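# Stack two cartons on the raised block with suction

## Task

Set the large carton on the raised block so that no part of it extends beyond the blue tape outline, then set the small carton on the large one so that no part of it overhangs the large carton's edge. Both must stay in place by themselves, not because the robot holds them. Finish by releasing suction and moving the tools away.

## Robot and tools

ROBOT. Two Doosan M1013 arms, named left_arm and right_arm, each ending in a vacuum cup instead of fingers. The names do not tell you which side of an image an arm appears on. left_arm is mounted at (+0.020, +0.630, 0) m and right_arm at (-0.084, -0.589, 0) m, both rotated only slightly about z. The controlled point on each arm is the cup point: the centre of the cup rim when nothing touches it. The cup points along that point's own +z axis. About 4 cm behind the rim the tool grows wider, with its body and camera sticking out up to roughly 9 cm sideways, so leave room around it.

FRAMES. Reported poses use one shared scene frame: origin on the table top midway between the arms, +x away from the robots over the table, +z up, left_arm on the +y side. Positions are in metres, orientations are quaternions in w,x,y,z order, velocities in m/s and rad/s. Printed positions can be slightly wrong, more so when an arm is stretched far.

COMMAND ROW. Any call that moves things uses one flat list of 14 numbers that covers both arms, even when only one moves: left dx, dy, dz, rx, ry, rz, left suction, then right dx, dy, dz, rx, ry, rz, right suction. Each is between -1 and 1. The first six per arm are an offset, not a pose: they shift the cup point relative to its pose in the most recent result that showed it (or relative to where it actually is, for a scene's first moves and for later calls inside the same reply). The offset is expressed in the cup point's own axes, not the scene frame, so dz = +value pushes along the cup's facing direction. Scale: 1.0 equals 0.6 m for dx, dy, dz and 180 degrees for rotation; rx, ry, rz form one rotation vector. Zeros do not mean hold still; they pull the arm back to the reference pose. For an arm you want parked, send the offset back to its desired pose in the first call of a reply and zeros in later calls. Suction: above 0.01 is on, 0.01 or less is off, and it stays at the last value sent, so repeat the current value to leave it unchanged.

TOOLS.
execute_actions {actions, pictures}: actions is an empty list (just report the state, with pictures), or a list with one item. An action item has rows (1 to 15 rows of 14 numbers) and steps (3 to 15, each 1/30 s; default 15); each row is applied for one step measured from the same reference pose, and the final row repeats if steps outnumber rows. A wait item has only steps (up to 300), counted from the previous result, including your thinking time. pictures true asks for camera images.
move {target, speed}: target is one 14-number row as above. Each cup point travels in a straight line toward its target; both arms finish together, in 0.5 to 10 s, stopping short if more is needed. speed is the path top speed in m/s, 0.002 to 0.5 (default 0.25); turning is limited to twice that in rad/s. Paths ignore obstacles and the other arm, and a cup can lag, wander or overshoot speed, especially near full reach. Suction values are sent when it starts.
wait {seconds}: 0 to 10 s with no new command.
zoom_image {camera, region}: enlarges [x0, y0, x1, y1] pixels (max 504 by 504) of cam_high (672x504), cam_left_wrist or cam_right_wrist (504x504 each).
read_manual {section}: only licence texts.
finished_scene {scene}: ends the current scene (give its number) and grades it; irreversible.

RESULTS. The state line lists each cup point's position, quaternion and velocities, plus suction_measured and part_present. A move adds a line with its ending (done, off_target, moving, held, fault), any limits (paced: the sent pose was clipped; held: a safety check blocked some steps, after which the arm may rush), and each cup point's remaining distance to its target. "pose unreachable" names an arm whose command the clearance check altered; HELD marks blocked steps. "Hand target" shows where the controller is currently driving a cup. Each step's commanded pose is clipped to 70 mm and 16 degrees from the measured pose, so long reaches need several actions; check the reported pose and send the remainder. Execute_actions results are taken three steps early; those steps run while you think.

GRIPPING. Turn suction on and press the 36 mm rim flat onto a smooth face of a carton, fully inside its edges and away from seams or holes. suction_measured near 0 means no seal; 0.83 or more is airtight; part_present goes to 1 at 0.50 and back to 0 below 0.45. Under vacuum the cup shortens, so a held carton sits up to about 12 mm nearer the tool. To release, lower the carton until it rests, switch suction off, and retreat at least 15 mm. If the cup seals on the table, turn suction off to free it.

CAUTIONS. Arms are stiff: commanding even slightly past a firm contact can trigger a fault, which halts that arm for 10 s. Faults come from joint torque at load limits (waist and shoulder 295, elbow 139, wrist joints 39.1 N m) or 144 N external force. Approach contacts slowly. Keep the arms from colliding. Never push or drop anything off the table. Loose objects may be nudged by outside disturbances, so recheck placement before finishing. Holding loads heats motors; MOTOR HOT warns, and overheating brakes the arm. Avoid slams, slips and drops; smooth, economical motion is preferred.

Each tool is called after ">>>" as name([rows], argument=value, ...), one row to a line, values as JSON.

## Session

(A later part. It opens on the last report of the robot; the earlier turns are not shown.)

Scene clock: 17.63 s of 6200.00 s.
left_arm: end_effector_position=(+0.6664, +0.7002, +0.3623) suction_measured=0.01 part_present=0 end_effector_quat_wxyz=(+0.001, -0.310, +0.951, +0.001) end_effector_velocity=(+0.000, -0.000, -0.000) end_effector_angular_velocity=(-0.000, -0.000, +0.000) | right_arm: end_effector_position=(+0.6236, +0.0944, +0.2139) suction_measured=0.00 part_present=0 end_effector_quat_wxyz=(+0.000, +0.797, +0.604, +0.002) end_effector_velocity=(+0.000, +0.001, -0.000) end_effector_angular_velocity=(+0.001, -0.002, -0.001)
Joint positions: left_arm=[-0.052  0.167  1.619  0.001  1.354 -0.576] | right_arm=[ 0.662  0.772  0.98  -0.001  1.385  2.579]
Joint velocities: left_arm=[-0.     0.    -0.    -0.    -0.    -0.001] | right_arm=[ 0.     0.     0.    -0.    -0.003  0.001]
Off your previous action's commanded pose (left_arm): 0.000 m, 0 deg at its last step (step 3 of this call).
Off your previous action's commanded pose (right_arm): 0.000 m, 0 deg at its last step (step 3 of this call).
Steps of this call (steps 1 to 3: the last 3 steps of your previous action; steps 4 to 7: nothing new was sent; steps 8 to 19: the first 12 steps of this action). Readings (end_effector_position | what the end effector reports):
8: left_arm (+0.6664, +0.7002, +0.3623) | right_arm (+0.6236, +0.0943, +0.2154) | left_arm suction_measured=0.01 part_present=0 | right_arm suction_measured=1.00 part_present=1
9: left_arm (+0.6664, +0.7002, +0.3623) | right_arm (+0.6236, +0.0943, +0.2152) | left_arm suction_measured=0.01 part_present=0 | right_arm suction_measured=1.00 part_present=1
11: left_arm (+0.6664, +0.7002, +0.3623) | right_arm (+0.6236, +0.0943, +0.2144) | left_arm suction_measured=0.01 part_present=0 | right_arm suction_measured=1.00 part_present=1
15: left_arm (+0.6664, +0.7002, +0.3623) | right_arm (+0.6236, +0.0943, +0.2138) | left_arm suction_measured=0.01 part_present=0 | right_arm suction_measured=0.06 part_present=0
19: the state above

>>> move(target=[0,0,0,0,0,0,0, 0,0,-0.0667,0,0,0,0], speed=0.2)

>>> move(target=[0,0,0,0,0,0,0, -0.4665,-0.0188,0.0817,0,0,-0.015,0], speed=0.4)

>>> zoom_image(camera="cam_right_wrist", region=[170, 90, 370, 290])

Scene clock: 18.90 s of 6200.00 s.
left_arm: end_effector_position=(+0.6664, +0.7002, +0.3623) suction_measured=0.01 part_present=0 end_effector_quat_wxyz=(+0.001, -0.310, +0.951, +0.001) end_effector_velocity=(-0.000, +0.000, +0.000) end_effector_angular_velocity=(+0.002, -0.001, +0.000) | right_arm: end_effector_position=(+0.6235, +0.0943, +0.2539) suction_measured=0.00 part_present=0 end_effector_quat_wxyz=(+0.000, +0.797, +0.604, +0.002) end_effector_velocity=(-0.000, -0.000, +0.001) end_effector_angular_velocity=(+0.001, -0.000, -0.000)
Joint positions: left_arm=[-0.052  0.167  1.619  0.001  1.354 -0.576] | right_arm=[ 0.662  0.76   0.929 -0.001  1.448  2.579]
Joint velocities: left_arm=[-0.    -0.001  0.     0.001 -0.001 -0.001] | right_arm=[-0.    -0.001  0.     0.     0.     0.   ]
Hand target (left_arm): +0.666, +0.700, +0.362; +0.001, -0.310, +0.951, +0.001
Hand target (right_arm): +0.624, +0.094, +0.254; +0.000, +0.797, +0.604, +0.002
Off your previous action's commanded pose (left_arm): 0.000 m, 0 deg at its last step (step 3 of this call).
Off your previous action's commanded pose (right_arm): 0.000 m, 0 deg at its last step (step 3 of this call).
Off the commanded pose (left_arm): 0.000 m, 0 deg.
Off the commanded pose (right_arm): 0.000 m, 0 deg.
Kept back: nothing.
move: done

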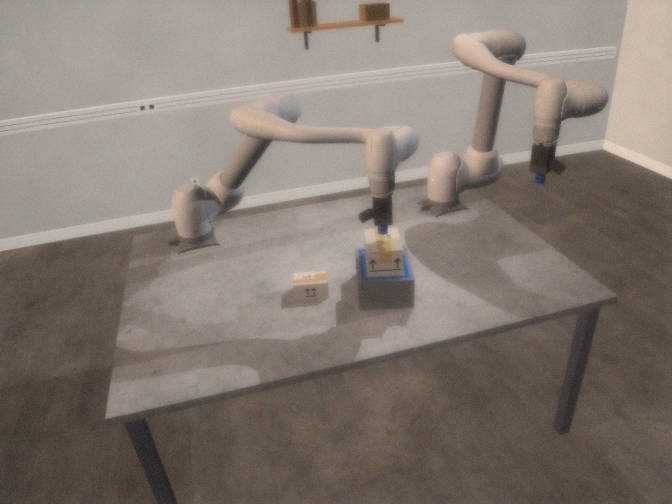

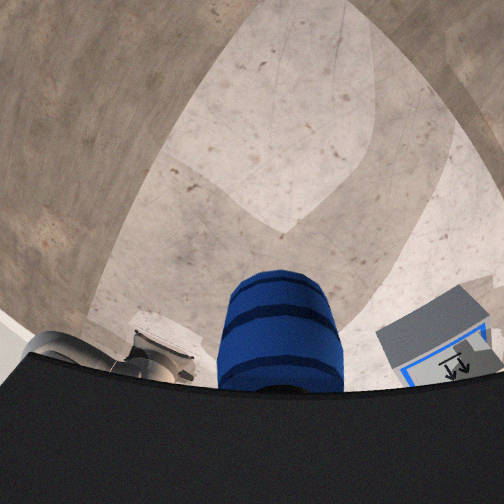

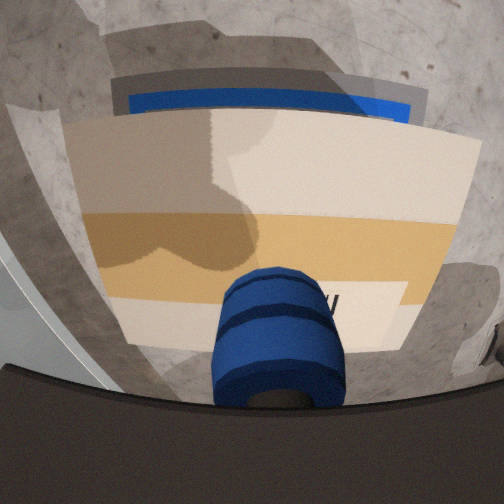

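Scene clock: 20.07 s of 6200.00 s.
left_arm: end_effector_position=(+0.6664, +0.7002, +0.3623) suction_measured=0.01 part_present=0 end_effector_quat_wxyz=(+0.001, -0.310, +0.951, +0.001) end_effector_velocity=(-0.000, -0.000, +0.001) end_effector_angular_velocity=(+0.000, -0.001, -0.001) | right_arm: end_effector_position=(+0.5369, -0.1719, +0.2044) suction_measured=0.00 part_present=0 end_effector_quat_wxyz=(+0.001, +0.783, +0.622, +0.002) end_effector_velocity=(+0.001, -0.000, +0.000) end_effector_angular_velocity=(+0.000, -0.001, +0.000)
Joint positions: left_arm=[-0.052  0.167  1.619  0.001  1.354 -0.576] | right_arm=[ 0.475  0.398  1.612 -0.001  1.128  2.344]
Joint velocities: left_arm=[-0.    -0.001 -0.001  0.     0.     0.   ] | right_arm=[-0.     0.    -0.001 -0.    -0.    -0.   ]
Hand target (left_arm): +0.666, +0.700, +0.362; +0.001, -0.310, +0.951, +0.001
Hand target (right_arm): +0.537, -0.172, +0.204; +0.001, +0.783, +0.622, +0.002
Off the commanded pose (left_arm): 0.000 m, 0 deg.
Off the commanded pose (right_arm): 0.000 m, 0 deg.
Kept back: nothing.
move: done

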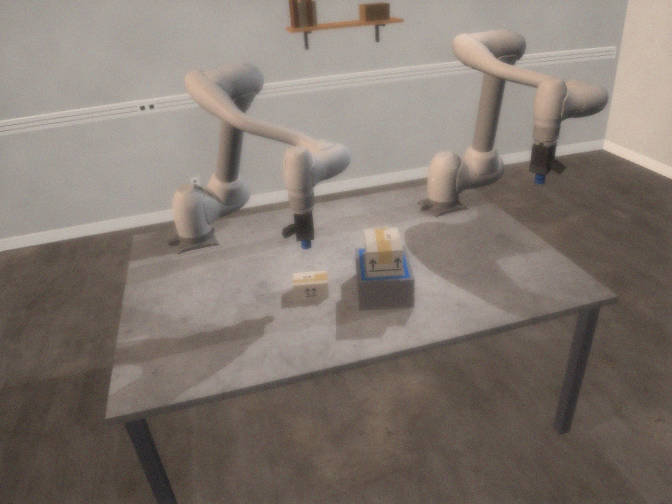

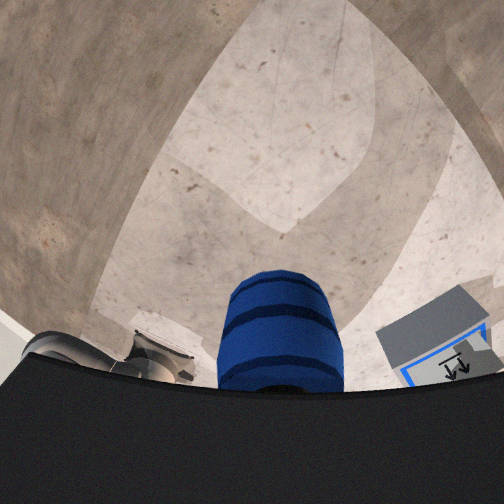

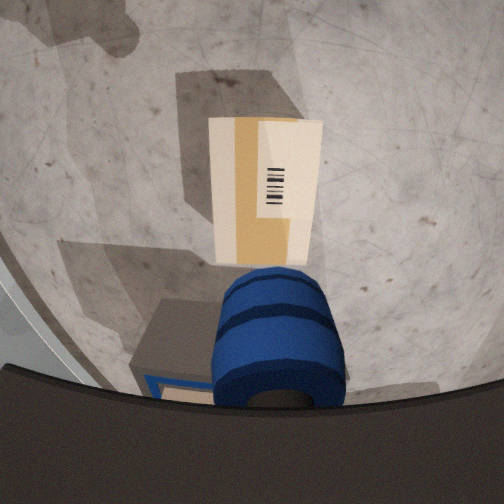

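Region (170, 90, 370, 290) of cam_right_wrist's 504x504 image, scaled by 2.520, with more detail than that image has.

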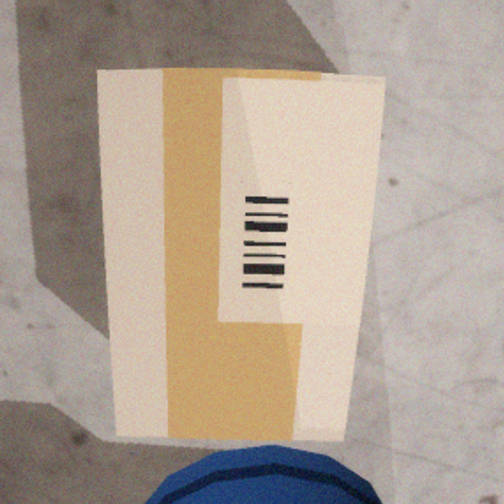

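>>> move(target=[0,0,0,0,0,0,0, 0,0.0033,0.199,0,0,0,1], speed=0.3)

>>> move(target=[0,0,0,0,0,0,0, 0,0,0.0317,0,0,0,1], speed=0.035)

Scene clock: 21.23 s of 6200.00 s.
left_arm: end_effector_position=(+0.6664, +0.7002, +0.3623) suction_measured=0.01 part_present=0 end_effector_quat_wxyz=(+0.001, -0.310, +0.951, +0.001) end_effector_velocity=(-0.000, +0.000, -0.000) end_effector_angular_velocity=(+0.000, +0.000, +0.000) | right_arm: end_effector_position=(+0.5391, -0.1722, +0.0851) suction_measured=0.00 part_present=0 end_effector_quat_wxyz=(+0.001, +0.783, +0.622, +0.002) end_effector_velocity=(+0.000, -0.000, -0.001) end_effector_angular_velocity=(-0.000, +0.000, -0.001)
Joint positions: left_arm=[-0.052  0.167  1.619  0.001  1.354 -0.576] | right_arm=[ 0.473  0.499  1.703 -0.001  0.936  2.342]
Joint velocities: left_arm=[ 0.  0.  0.  0. -0.  0.] | right_arm=[-0.     0.001 -0.     0.    -0.     0.   ]
Hand target (left_arm): +0.666, +0.700, +0.362; +0.001, -0.310, +0.951, +0.001
Hand target (right_arm): +0.539, -0.172, +0.085; +0.001, +0.783, +0.622, +0.002
Off the commanded pose (left_arm): 0.000 m, 0 deg.
Off the commanded pose (right_arm): 0.000 m, 0 deg.
Kept back: nothing.
move: done

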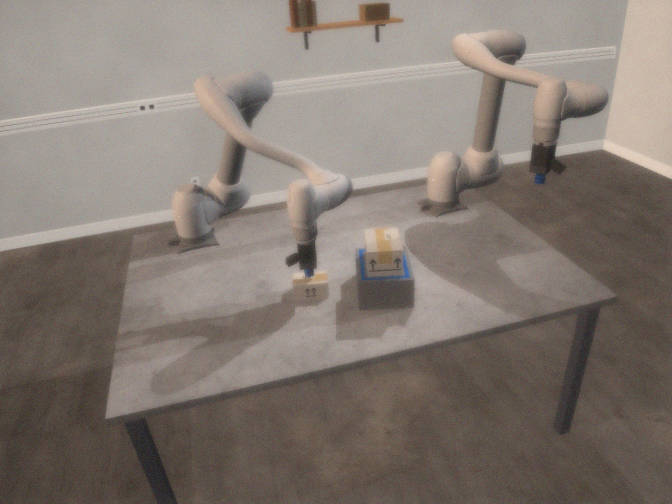

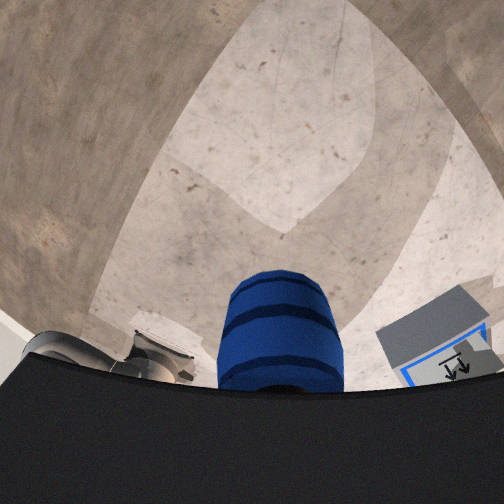

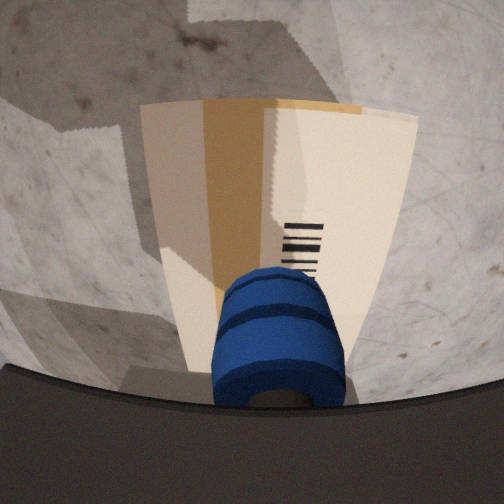

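Scene clock: 22.00 s of 6200.00 s.
left_arm: end_effector_position=(+0.6664, +0.7002, +0.3623) suction_measured=0.01 part_present=0 end_effector_quat_wxyz=(+0.001, -0.310, +0.951, +0.001) end_effector_velocity=(+0.000, +0.000, +0.000) end_effector_angular_velocity=(+0.001, -0.001, +0.000) | right_arm: end_effector_position=(+0.5392, -0.1721, +0.0660) suction_measured=0.94 part_present=1 end_effector_quat_wxyz=(+0.000, +0.783, +0.622, +0.002) end_effector_velocity=(+0.000, +0.000, -0.000) end_effector_angular_velocity=(+0.000, -0.000, -0.000)
Joint positions: left_arm=[-0.052  0.167  1.619  0.001  1.354 -0.576] | right_arm=[ 0.473  0.518  1.714 -0.001  0.906  2.342]
Joint velocities: left_arm=[-0.     0.    -0.     0.001 -0.001 -0.001] | right_arm=[-0.     0.     0.     0.    -0.001 -0.   ]
Hand target (left_arm): +0.666, +0.700, +0.362; +0.001, -0.310, +0.951, +0.001
Hand target (right_arm): +0.539, -0.172, +0.066; +0.000, +0.783, +0.622, +0.002
Off the commanded pose (left_arm): 0.000 m, 0 deg.
Off the commanded pose (right_arm): 0.000 m, 0 deg.
Kept back: nothing.
move: done

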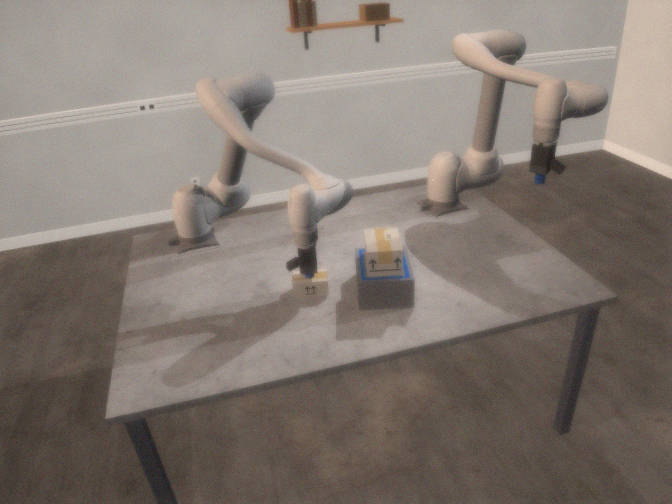

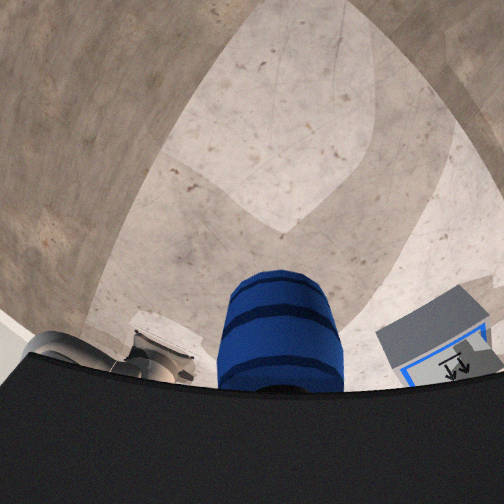

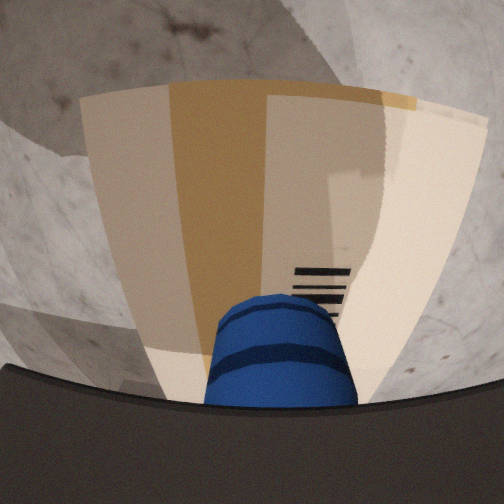

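>>> move(target=[0,0,0,0,0,0,0, 0.1394,0.0108,-0.4067,0,0,-0.25,1], speed=0.45)

>>> move(target=[0,0,0,0,0,0,0, 0.2118,0.2479,0.0167,0,0,-0.2333,1], speed=0.45)

>>> zoom_image(camera="cam_right_wrist", region=[70, 0, 500, 140])

>>> zoom_image(camera="cam_high", region=[340, 190, 430, 290])

Scene clock: 23.83 s of 6200.00 s.
left_arm: end_effector_position=(+0.6664, +0.7002, +0.3623) suction_measured=0.01 part_present=0 end_effector_quat_wxyz=(+0.001, -0.310, +0.951, +0.001) end_effector_velocity=(+0.000, -0.000, +0.000) end_effector_angular_velocity=(+0.000, -0.001, -0.000) | right_arm: end_effector_position=(+0.5638, -0.0925, +0.3103) suction_measured=1.00 part_present=1 end_effector_quat_wxyz=(+0.001, +0.485, +0.874, +0.002) end_effector_velocity=(+0.000, +0.000, +0.001) end_effector_angular_velocity=(+0.001, -0.001, +0.001)
Joint positions: left_arm=[-0.052  0.167  1.619  0.001  1.354 -0.576] | right_arm=[ 0.541  0.448  1.338 -0.001  1.352  1.625]
Joint velocities: left_arm=[-0.    -0.    -0.001  0.    -0.001  0.   ] | right_arm=[-0.    -0.    -0.002  0.     0.    -0.001]
Hand target (left_arm): +0.666, +0.700, +0.362; +0.001, -0.310, +0.951, +0.001
Hand target (right_arm): +0.564, -0.093, +0.310; +0.001, +0.485, +0.874, +0.002
Off the commanded pose (left_arm): 0.000 m, 0 deg.
Off the commanded pose (right_arm): 0.000 m, 0 deg.
Kept back: nothing.
move: done

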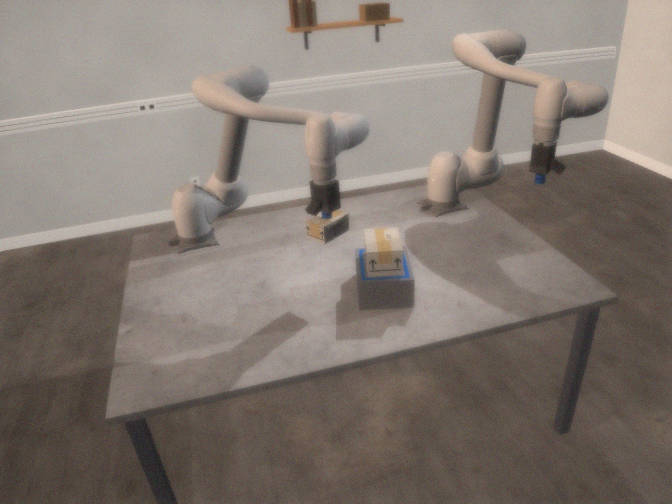

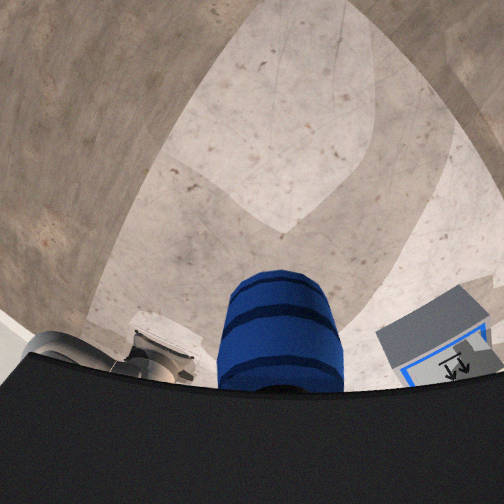

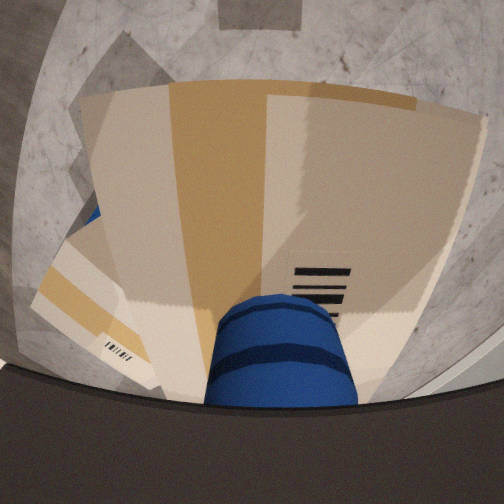

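Scene clock: 25.10 s of 6200.00 s.
left_arm: end_effector_position=(+0.6664, +0.7002, +0.3623) suction_measured=0.01 part_present=0 end_effector_quat_wxyz=(+0.001, -0.310, +0.951, +0.001) end_effector_velocity=(+0.000, -0.000, +0.000) end_effector_angular_velocity=(-0.001, -0.001, +0.001) | right_arm: end_effector_position=(+0.6227, +0.0939, +0.3006) suction_measured=1.00 part_present=1 end_effector_quat_wxyz=(+0.002, +0.140, +0.990, +0.001) end_effector_velocity=(-0.000, +0.001, -0.000) end_effector_angular_velocity=(+0.001, +0.001, +0.001)
Joint positions: left_arm=[-0.052  0.167  1.619  0.001  1.354 -0.576] | right_arm=[ 0.662  0.75   0.862 -0.001  1.525  1.014]
Joint velocities: left_arm=[-0.    -0.    -0.001 -0.001 -0.    -0.   ] | right_arm=[ 0.     0.001 -0.001  0.001  0.    -0.001]
Hand target (left_arm): +0.666, +0.700, +0.362; +0.001, -0.310, +0.951, +0.001
Hand target (right_arm): +0.623, +0.094, +0.301; +0.002, +0.140, +0.990, +0.001
Off the commanded pose (left_arm): 0.000 m, 0 deg.
Off the commanded pose (right_arm): 0.000 m, 0 deg.
Kept back: nothing.
move: done

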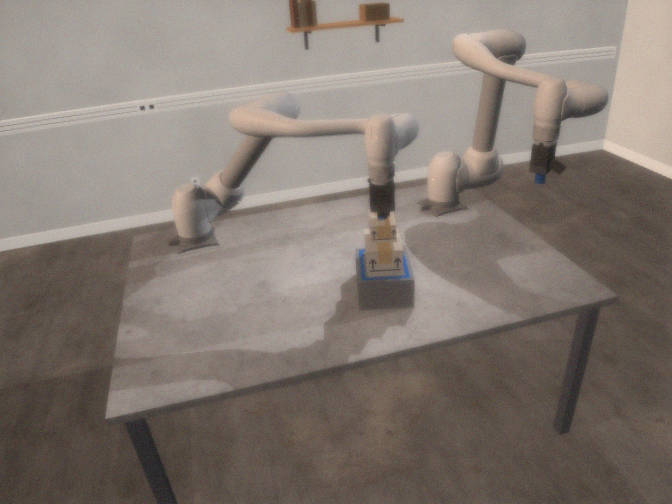

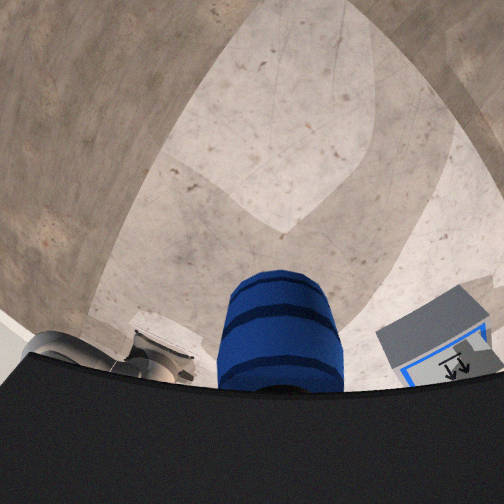

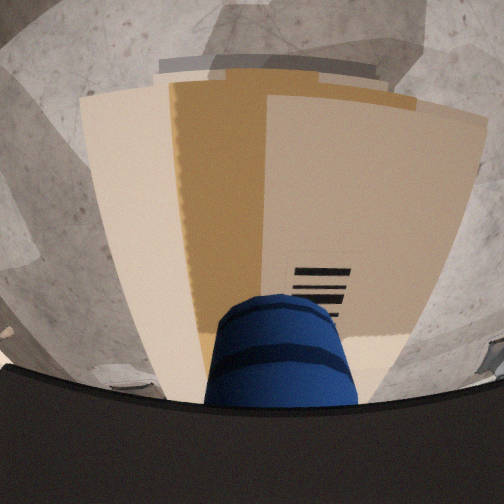

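Region (70, 0, 500, 140) of cam_right_wrist's 504x504 image, scaled by 1.172, with more detail than that image has; it fills the top 164 rows of this view, and the rest is white.

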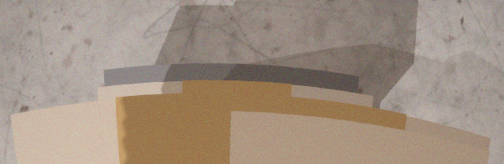

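Region (340, 190, 430, 290) of cam_high's 672x504 image, scaled by 5.040, with more detail than that image has; it fills the left 454 columns of this view, and the rest is white.

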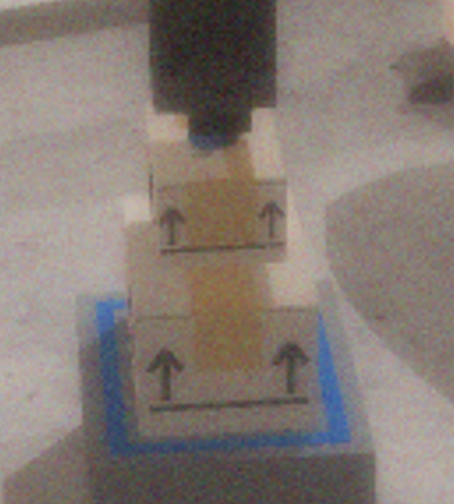

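>>> move(target=[0,0,0,0,0,0,0, -0.001,0.001,0.0267,0,0,0,1], speed=0.06)

>>> zoom_image(camera="cam_high", region=[355, 215, 415, 265])

>>> zoom_image(camera="cam_right_wrist", region=[120, 30, 420, 130])

Scene clock: 26.03 s of 6200.00 s.
left_arm: end_effector_position=(+0.6664, +0.7002, +0.3623) suction_measured=0.01 part_present=0 end_effector_quat_wxyz=(+0.001, -0.310, +0.951, +0.001) end_effector_velocity=(+0.000, -0.000, -0.001) end_effector_angular_velocity=(-0.001, +0.002, -0.000) | right_arm: end_effector_position=(+0.6235, +0.0944, +0.2846) suction_measured=1.00 part_present=1 end_effector_quat_wxyz=(+0.002, +0.140, +0.990, +0.001) end_effector_velocity=(+0.000, -0.001, -0.000) end_effector_angular_velocity=(-0.001, +0.000, -0.000)
Joint positions: left_arm=[-0.052  0.167  1.619  0.001  1.354 -0.576] | right_arm=[ 0.662  0.754  0.885 -0.001  1.499  1.014]
Joint velocities: left_arm=[ 0.     0.002 -0.    -0.001  0.     0.   ] | right_arm=[-0.001 -0.     0.001 -0.001  0.    -0.   ]
Hand target (left_arm): +0.666, +0.700, +0.362; +0.001, -0.310, +0.951, +0.001
Hand target (right_arm): +0.623, +0.094, +0.285; +0.002, +0.140, +0.990, +0.001
Off the commanded pose (left_arm): 0.000 m, 0 deg.
Off the commanded pose (right_arm): 0.000 m, 0 deg.
Kept back: nothing.
move: done

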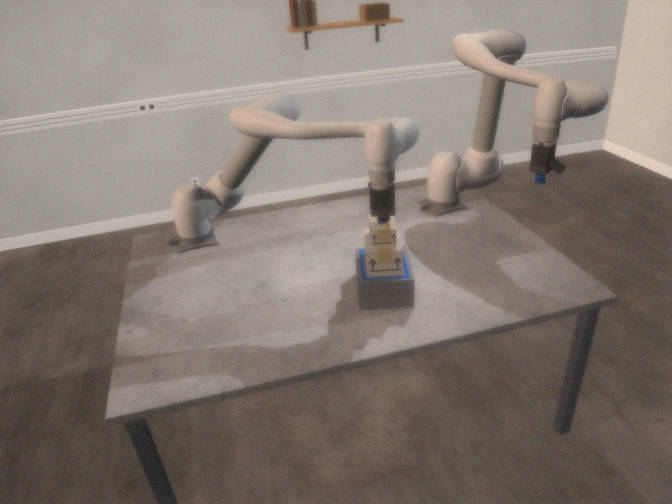

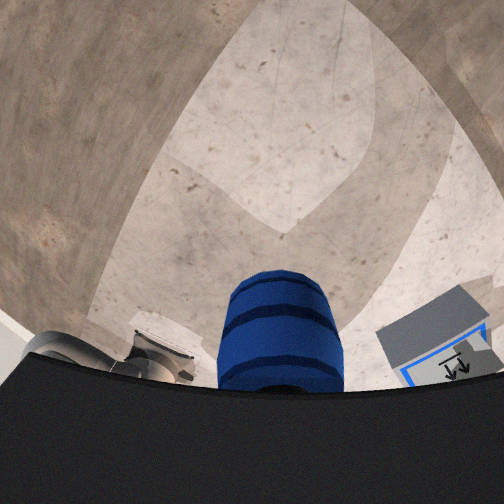

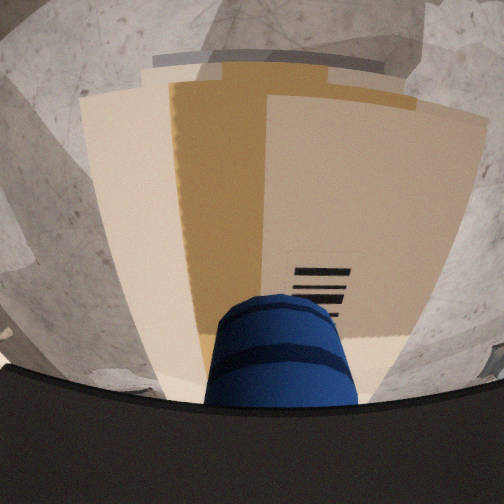

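Region (355, 215, 415, 265) of cam_high's 672x504 image, scaled by 8.400, with more detail than that image has.

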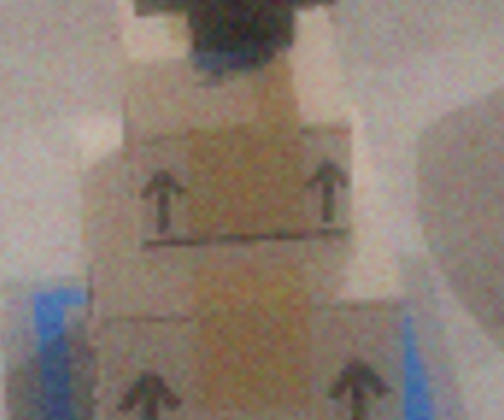

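Region (120, 30, 420, 130) of cam_right_wrist's 504x504 image, scaled by 1.680, with more detail than that image has.

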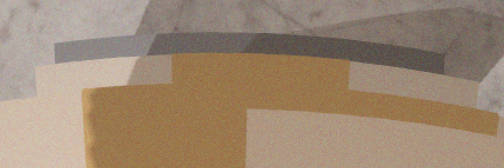

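>>> execute_actions([
  {"rows": [[0,0,0,0,0,0,0,0,0,0.001,0,0,0,1],[0,0,0,0,0,0,0,0,0,0.002,0,0,0,1],[0,0,0,0,0,0,0,0,0,0.0032,0,0,0,1],[0,0,0,0,0,0,0,0,0,0.0044,0,0,0,1],[0,0,0,0,0,0,0,0,0,0.0056,0,0,0,1],[0,0,0,0,0,0,0,0,0,0.0068,0,0,0,1],[0,0,0,0,0,0,0,0,0,0.0079,0,0,0,1],[0,0,0,0,0,0,0,0,0,0.0088,0,0,0,1],[0,0,0,0,0,0,0,0,0,0.0095,0,0,0,1],[0,0,0,0,0,0,0,0,0,0.010,0,0,0,1]], "steps": 15},
], pictures=true)

>>> zoom_image(camera="cam_high", region=[355, 215, 415, 265])

Scene clock: 27.03 s of 6200.00 s.
left_arm: end_effector_position=(+0.6664, +0.7002, +0.3623) suction_measured=0.01 part_present=0 end_effector_quat_wxyz=(+0.001, -0.310, +0.951, +0.001) end_effector_velocity=(+0.000, +0.000, -0.000) end_effector_angular_velocity=(+0.001, +0.000, +0.001) | right_arm: end_effector_position=(+0.6235, +0.0944, +0.2786) suction_measured=1.00 part_present=1 end_effector_quat_wxyz=(+0.002, +0.140, +0.990, +0.001) end_effector_velocity=(+0.001, +0.001, -0.000) end_effector_angular_velocity=(+0.003, -0.002, -0.000)
Joint positions: left_arm=[-0.052  0.167  1.619  0.001  1.354 -0.576] | right_arm=[ 0.662  0.755  0.894 -0.001  1.489  1.014]
Joint velocities: left_arm=[-0.     0.    -0.     0.001 -0.    -0.001] | right_arm=[-0.    -0.     0.001  0.001 -0.004  0.   ]
Steps of this call (steps 1 to 18: nothing new was sent; steps 19 to 30: the first 12 steps of this action). Readings (end_effector_position | what the end effector reports):
19: left_arm (+0.6664, +0.7002, +0.3623) | right_arm (+0.6235, +0.0944, +0.2845) | left_arm suction_measured=0.01 part_present=0 | right_arm suction_measured=1.00 part_present=1
20: left_arm (+0.6664, +0.7002, +0.3623) | right_arm (+0.6235, +0.0944, +0.2842) | left_arm suction_measured=0.01 part_present=0 | right_arm suction_measured=1.00 part_present=1
22: left_arm (+0.6664, +0.7002, +0.3623) | right_arm (+0.6235, +0.0944, +0.2831) | left_arm suction_measured=0.01 part_present=0 | right_arm suction_measured=1.00 part_present=1
26: left_arm (+0.6664, +0.7002, +0.3623) | right_arm (+0.6235, +0.0944, +0.2801) | left_arm suction_measured=0.01 part_present=0 | right_arm suction_measured=1.00 part_present=1
30: the state above

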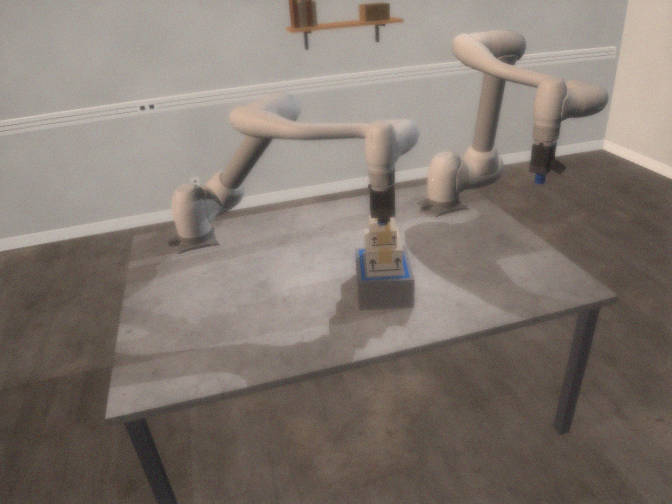

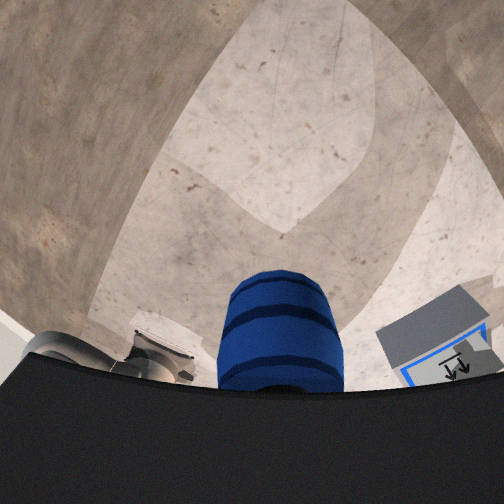

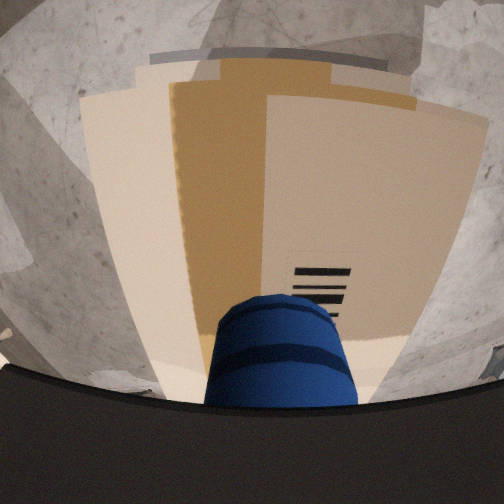

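Region (355, 215, 415, 265) of cam_high's 672x504 image, scaled by 8.400, with more detail than that image has.

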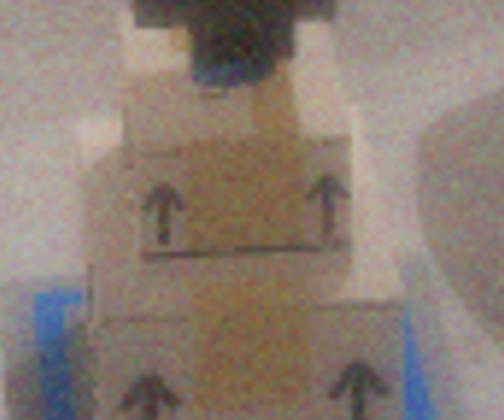

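>>> execute_actions([
  {"rows": [[0,0,0,0,0,0,0,0,0,0.0006,0,0,0,1],[0,0,0,0,0,0,0,0,0,0.0012,0,0,0,1],[0,0,0,0,0,0,0,0,0,0.0017,0,0,0,1],[0,0,0,0,0,0,0,0,0,0.002,0,0,0,1],[0,0,0,0,0,0,0,0,0,0.002,0,0,0,1],[0,0,0,0,0,0,0,0,0,0.002,0,0,0,1],[0,0,0,0,0,0,0,0,0,0.002,0,0,0,0]], "steps": 13},
], pictures=true)

>>> move(target=[0,0,0,0,0,0,0, 0,0,-0.075,0,0,0,0], speed=0.2)

>>> move(target=[0,0,0,0,0,0,0, 0.0,-0.45,-0.05,0,0,0,0], speed=0.45)

>>> zoom_image(camera="cam_high", region=[340, 190, 430, 290])

Scene clock: 27.63 s of 6200.00 s.
left_arm: end_effector_position=(+0.6664, +0.7002, +0.3623) suction_measured=0.01 part_present=0 end_effector_quat_wxyz=(+0.001, -0.310, +0.951, +0.001) end_effector_velocity=(-0.000, -0.000, +0.000) end_effector_angular_velocity=(-0.000, +0.001, +0.000) | right_arm: end_effector_position=(+0.6235, +0.0944, +0.2777) suction_measured=0.00 part_present=0 end_effector_quat_wxyz=(+0.002, +0.140, +0.990, +0.001) end_effector_velocity=(+0.000, +0.001, -0.000) end_effector_angular_velocity=(+0.002, -0.002, +0.000)
Joint positions: left_arm=[-0.052  0.167  1.619  0.001  1.354 -0.576] | right_arm=[ 0.662  0.755  0.895 -0.001  1.487  1.014]
Joint velocities: left_arm=[-0.    -0.     0.     0.     0.001 -0.   ] | right_arm=[ 0.     0.     0.     0.    -0.002  0.   ]
Off your previous action's commanded pose (left_arm): 0.000 m, 0 deg at its last step (step 3 of this call).
Off your previous action's commanded pose (right_arm): 0.000 m, 0 deg at its last step (step 3 of this call).
Steps of this call (steps 1 to 3: the last 3 steps of your previous action; steps 4 to 8: nothing new was sent; steps 9 to 18: the first 10 steps of this action). Readings (end_effector_position | what the end effector reports):
9: left_arm (+0.6664, +0.7002, +0.3623) | right_arm (+0.6235, +0.0944, +0.2786) | left_arm suction_measured=0.01 part_present=0 | right_arm suction_measured=1.00 part_present=1
10: left_arm (+0.6664, +0.7002, +0.3623) | right_arm (+0.6235, +0.0944, +0.2784) | left_arm suction_measured=0.01 part_present=0 | right_arm suction_measured=1.00 part_present=1
12: left_arm (+0.6664, +0.7002, +0.3623) | right_arm (+0.6235, +0.0944, +0.2780) | left_arm suction_measured=0.01 part_present=0 | right_arm suction_measured=1.00 part_present=1
16: left_arm (+0.6664, +0.7002, +0.3623) | right_arm (+0.6235, +0.0944, +0.2777) | left_arm suction_measured=0.01 part_present=0 | right_arm suction_measured=0.04 part_present=0
18: the state above

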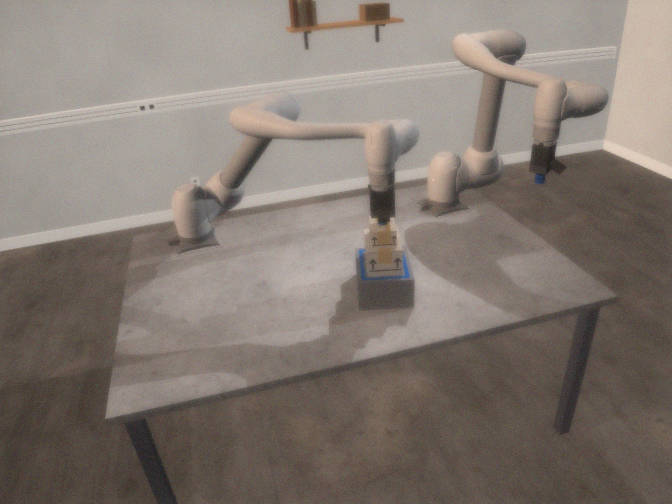

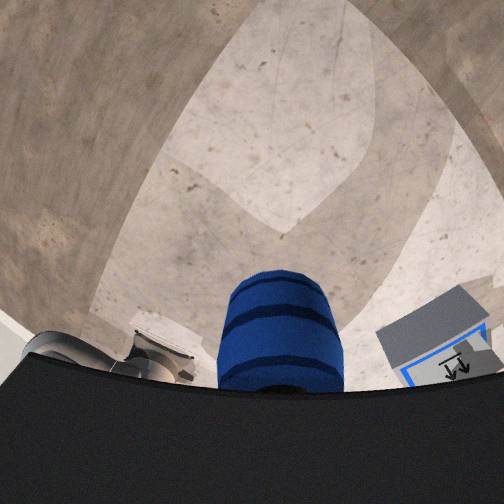

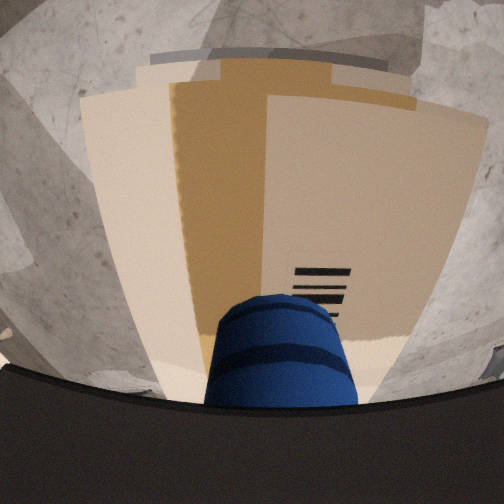

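Scene clock: 28.57 s of 6200.00 s.
left_arm: end_effector_position=(+0.6664, +0.7002, +0.3623) suction_measured=0.01 part_present=0 end_effector_quat_wxyz=(+0.001, -0.310, +0.951, +0.001) end_effector_velocity=(+0.001, +0.000, +0.000) end_effector_angular_velocity=(+0.000, -0.001, -0.000) | right_arm: end_effector_position=(+0.6234, +0.0943, +0.3228) suction_measured=0.00 part_present=0 end_effector_quat_wxyz=(+0.002, +0.140, +0.990, +0.002) end_effector_velocity=(+0.000, +0.000, -0.001) end_effector_angular_velocity=(-0.001, +0.001, +0.000)
Joint positions: left_arm=[-0.052  0.167  1.619  0.001  1.354 -0.576] | right_arm=[ 0.662  0.75   0.822 -0.001  1.564  1.014]
Joint velocities: left_arm=[-0.     0.    -0.001  0.    -0.     0.   ] | right_arm=[ 0.     0.001  0.    -0.    -0.001 -0.   ]
Hand target (left_arm): +0.666, +0.700, +0.362; +0.001, -0.310, +0.951, +0.001
Hand target (right_arm): +0.623, +0.094, +0.323; +0.002, +0.140, +0.990, +0.001
Off your previous action's commanded pose (left_arm): 0.000 m, 0 deg at its last step (step 3 of this call).
Off your previous action's commanded pose (right_arm): 0.000 m, 0 deg at its last step (step 3 of this call).
Off the commanded pose (left_arm): 0.000 m, 0 deg.
Off the commanded pose (right_arm): 0.000 m, 0 deg.
Kept back: nothing.
move: done

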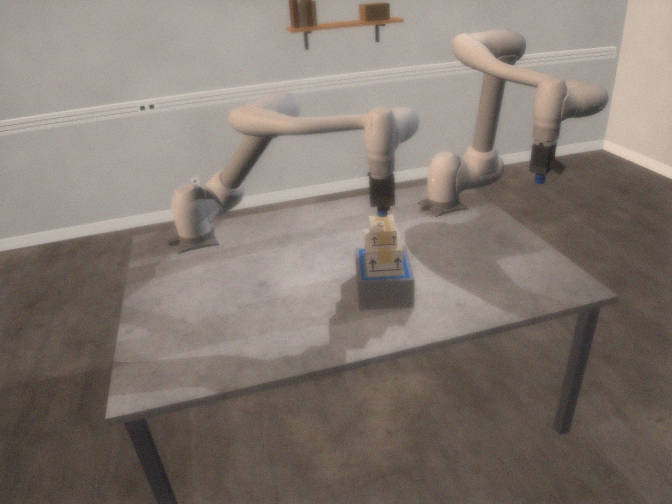

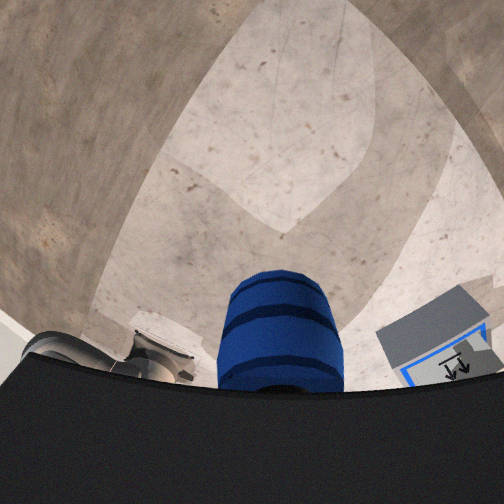

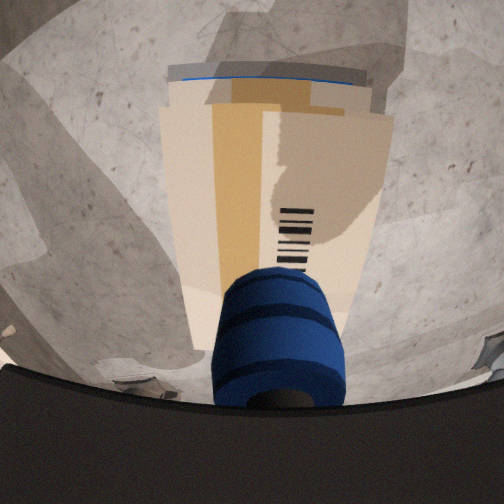

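Scene clock: 29.63 s of 6200.00 s.
left_arm: end_effector_position=(+0.6664, +0.7002, +0.3623) suction_measured=0.01 part_present=0 end_effector_quat_wxyz=(+0.001, -0.310, +0.951, +0.001) end_effector_velocity=(-0.000, +0.000, -0.000) end_effector_angular_velocity=(-0.001, +0.000, +0.001) | right_arm: end_effector_position=(+0.5487, -0.1652, +0.3522) suction_measured=0.00 part_present=0 end_effector_quat_wxyz=(+0.002, +0.140, +0.990, +0.001) end_effector_velocity=(-0.001, -0.001, +0.000) end_effector_angular_velocity=(-0.001, +0.002, -0.000)
Joint positions: left_arm=[-0.052  0.167  1.619  0.001  1.354 -0.576] | right_arm=[ 0.474  0.346  1.408 -0.001  1.384  0.826]
Joint velocities: left_arm=[ 0.    -0.001  0.001 -0.001  0.    -0.   ] | right_arm=[-0.001 -0.001  0.001  0.     0.002 -0.001]
Hand target (left_arm): +0.666, +0.700, +0.362; +0.001, -0.310, +0.951, +0.001
Hand target (right_arm): +0.549, -0.165, +0.352; +0.002, +0.140, +0.990, +0.001
Off the commanded pose (left_arm): 0.000 m, 0 deg.
Off the commanded pose (right_arm): 0.000 m, 0 deg.
Kept back: nothing.
move: done

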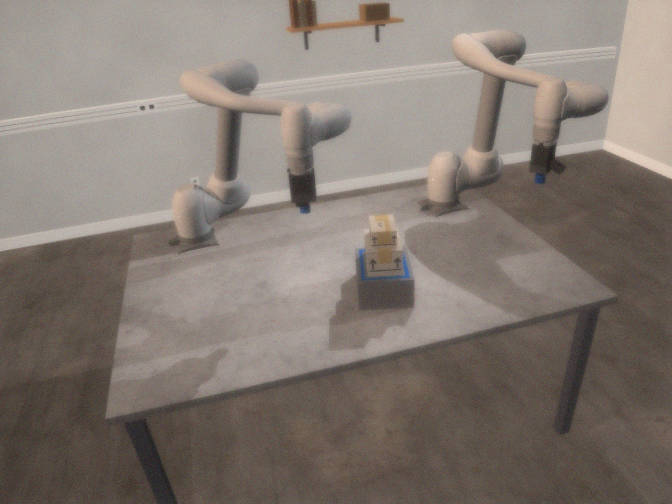

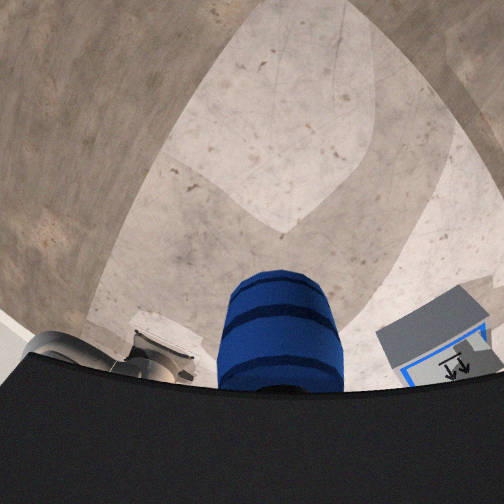

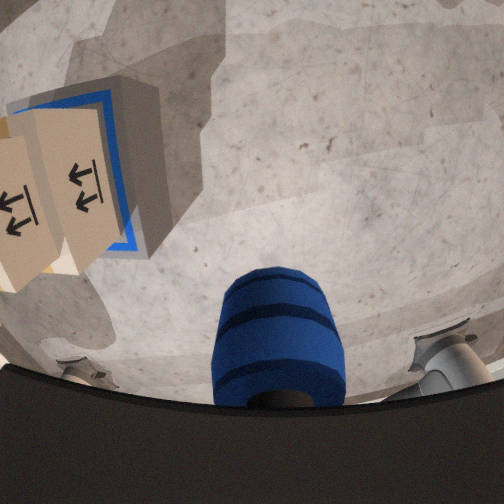

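Region (340, 190, 430, 290) of cam_high's 672x504 image, scaled by 5.040, with more detail than that image has; it fills the left 454 columns of this view, and the rest is white.

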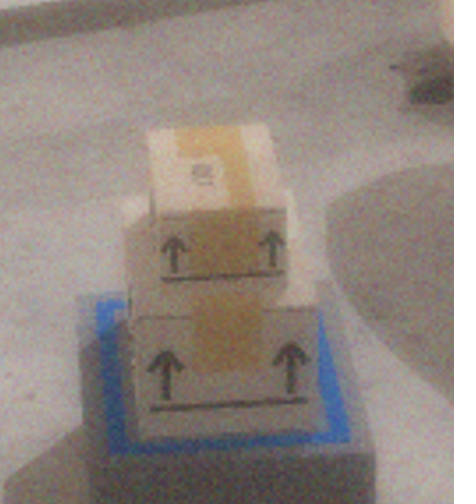

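>>> finished_scene(scene=1)

The scene is finished: the task was done.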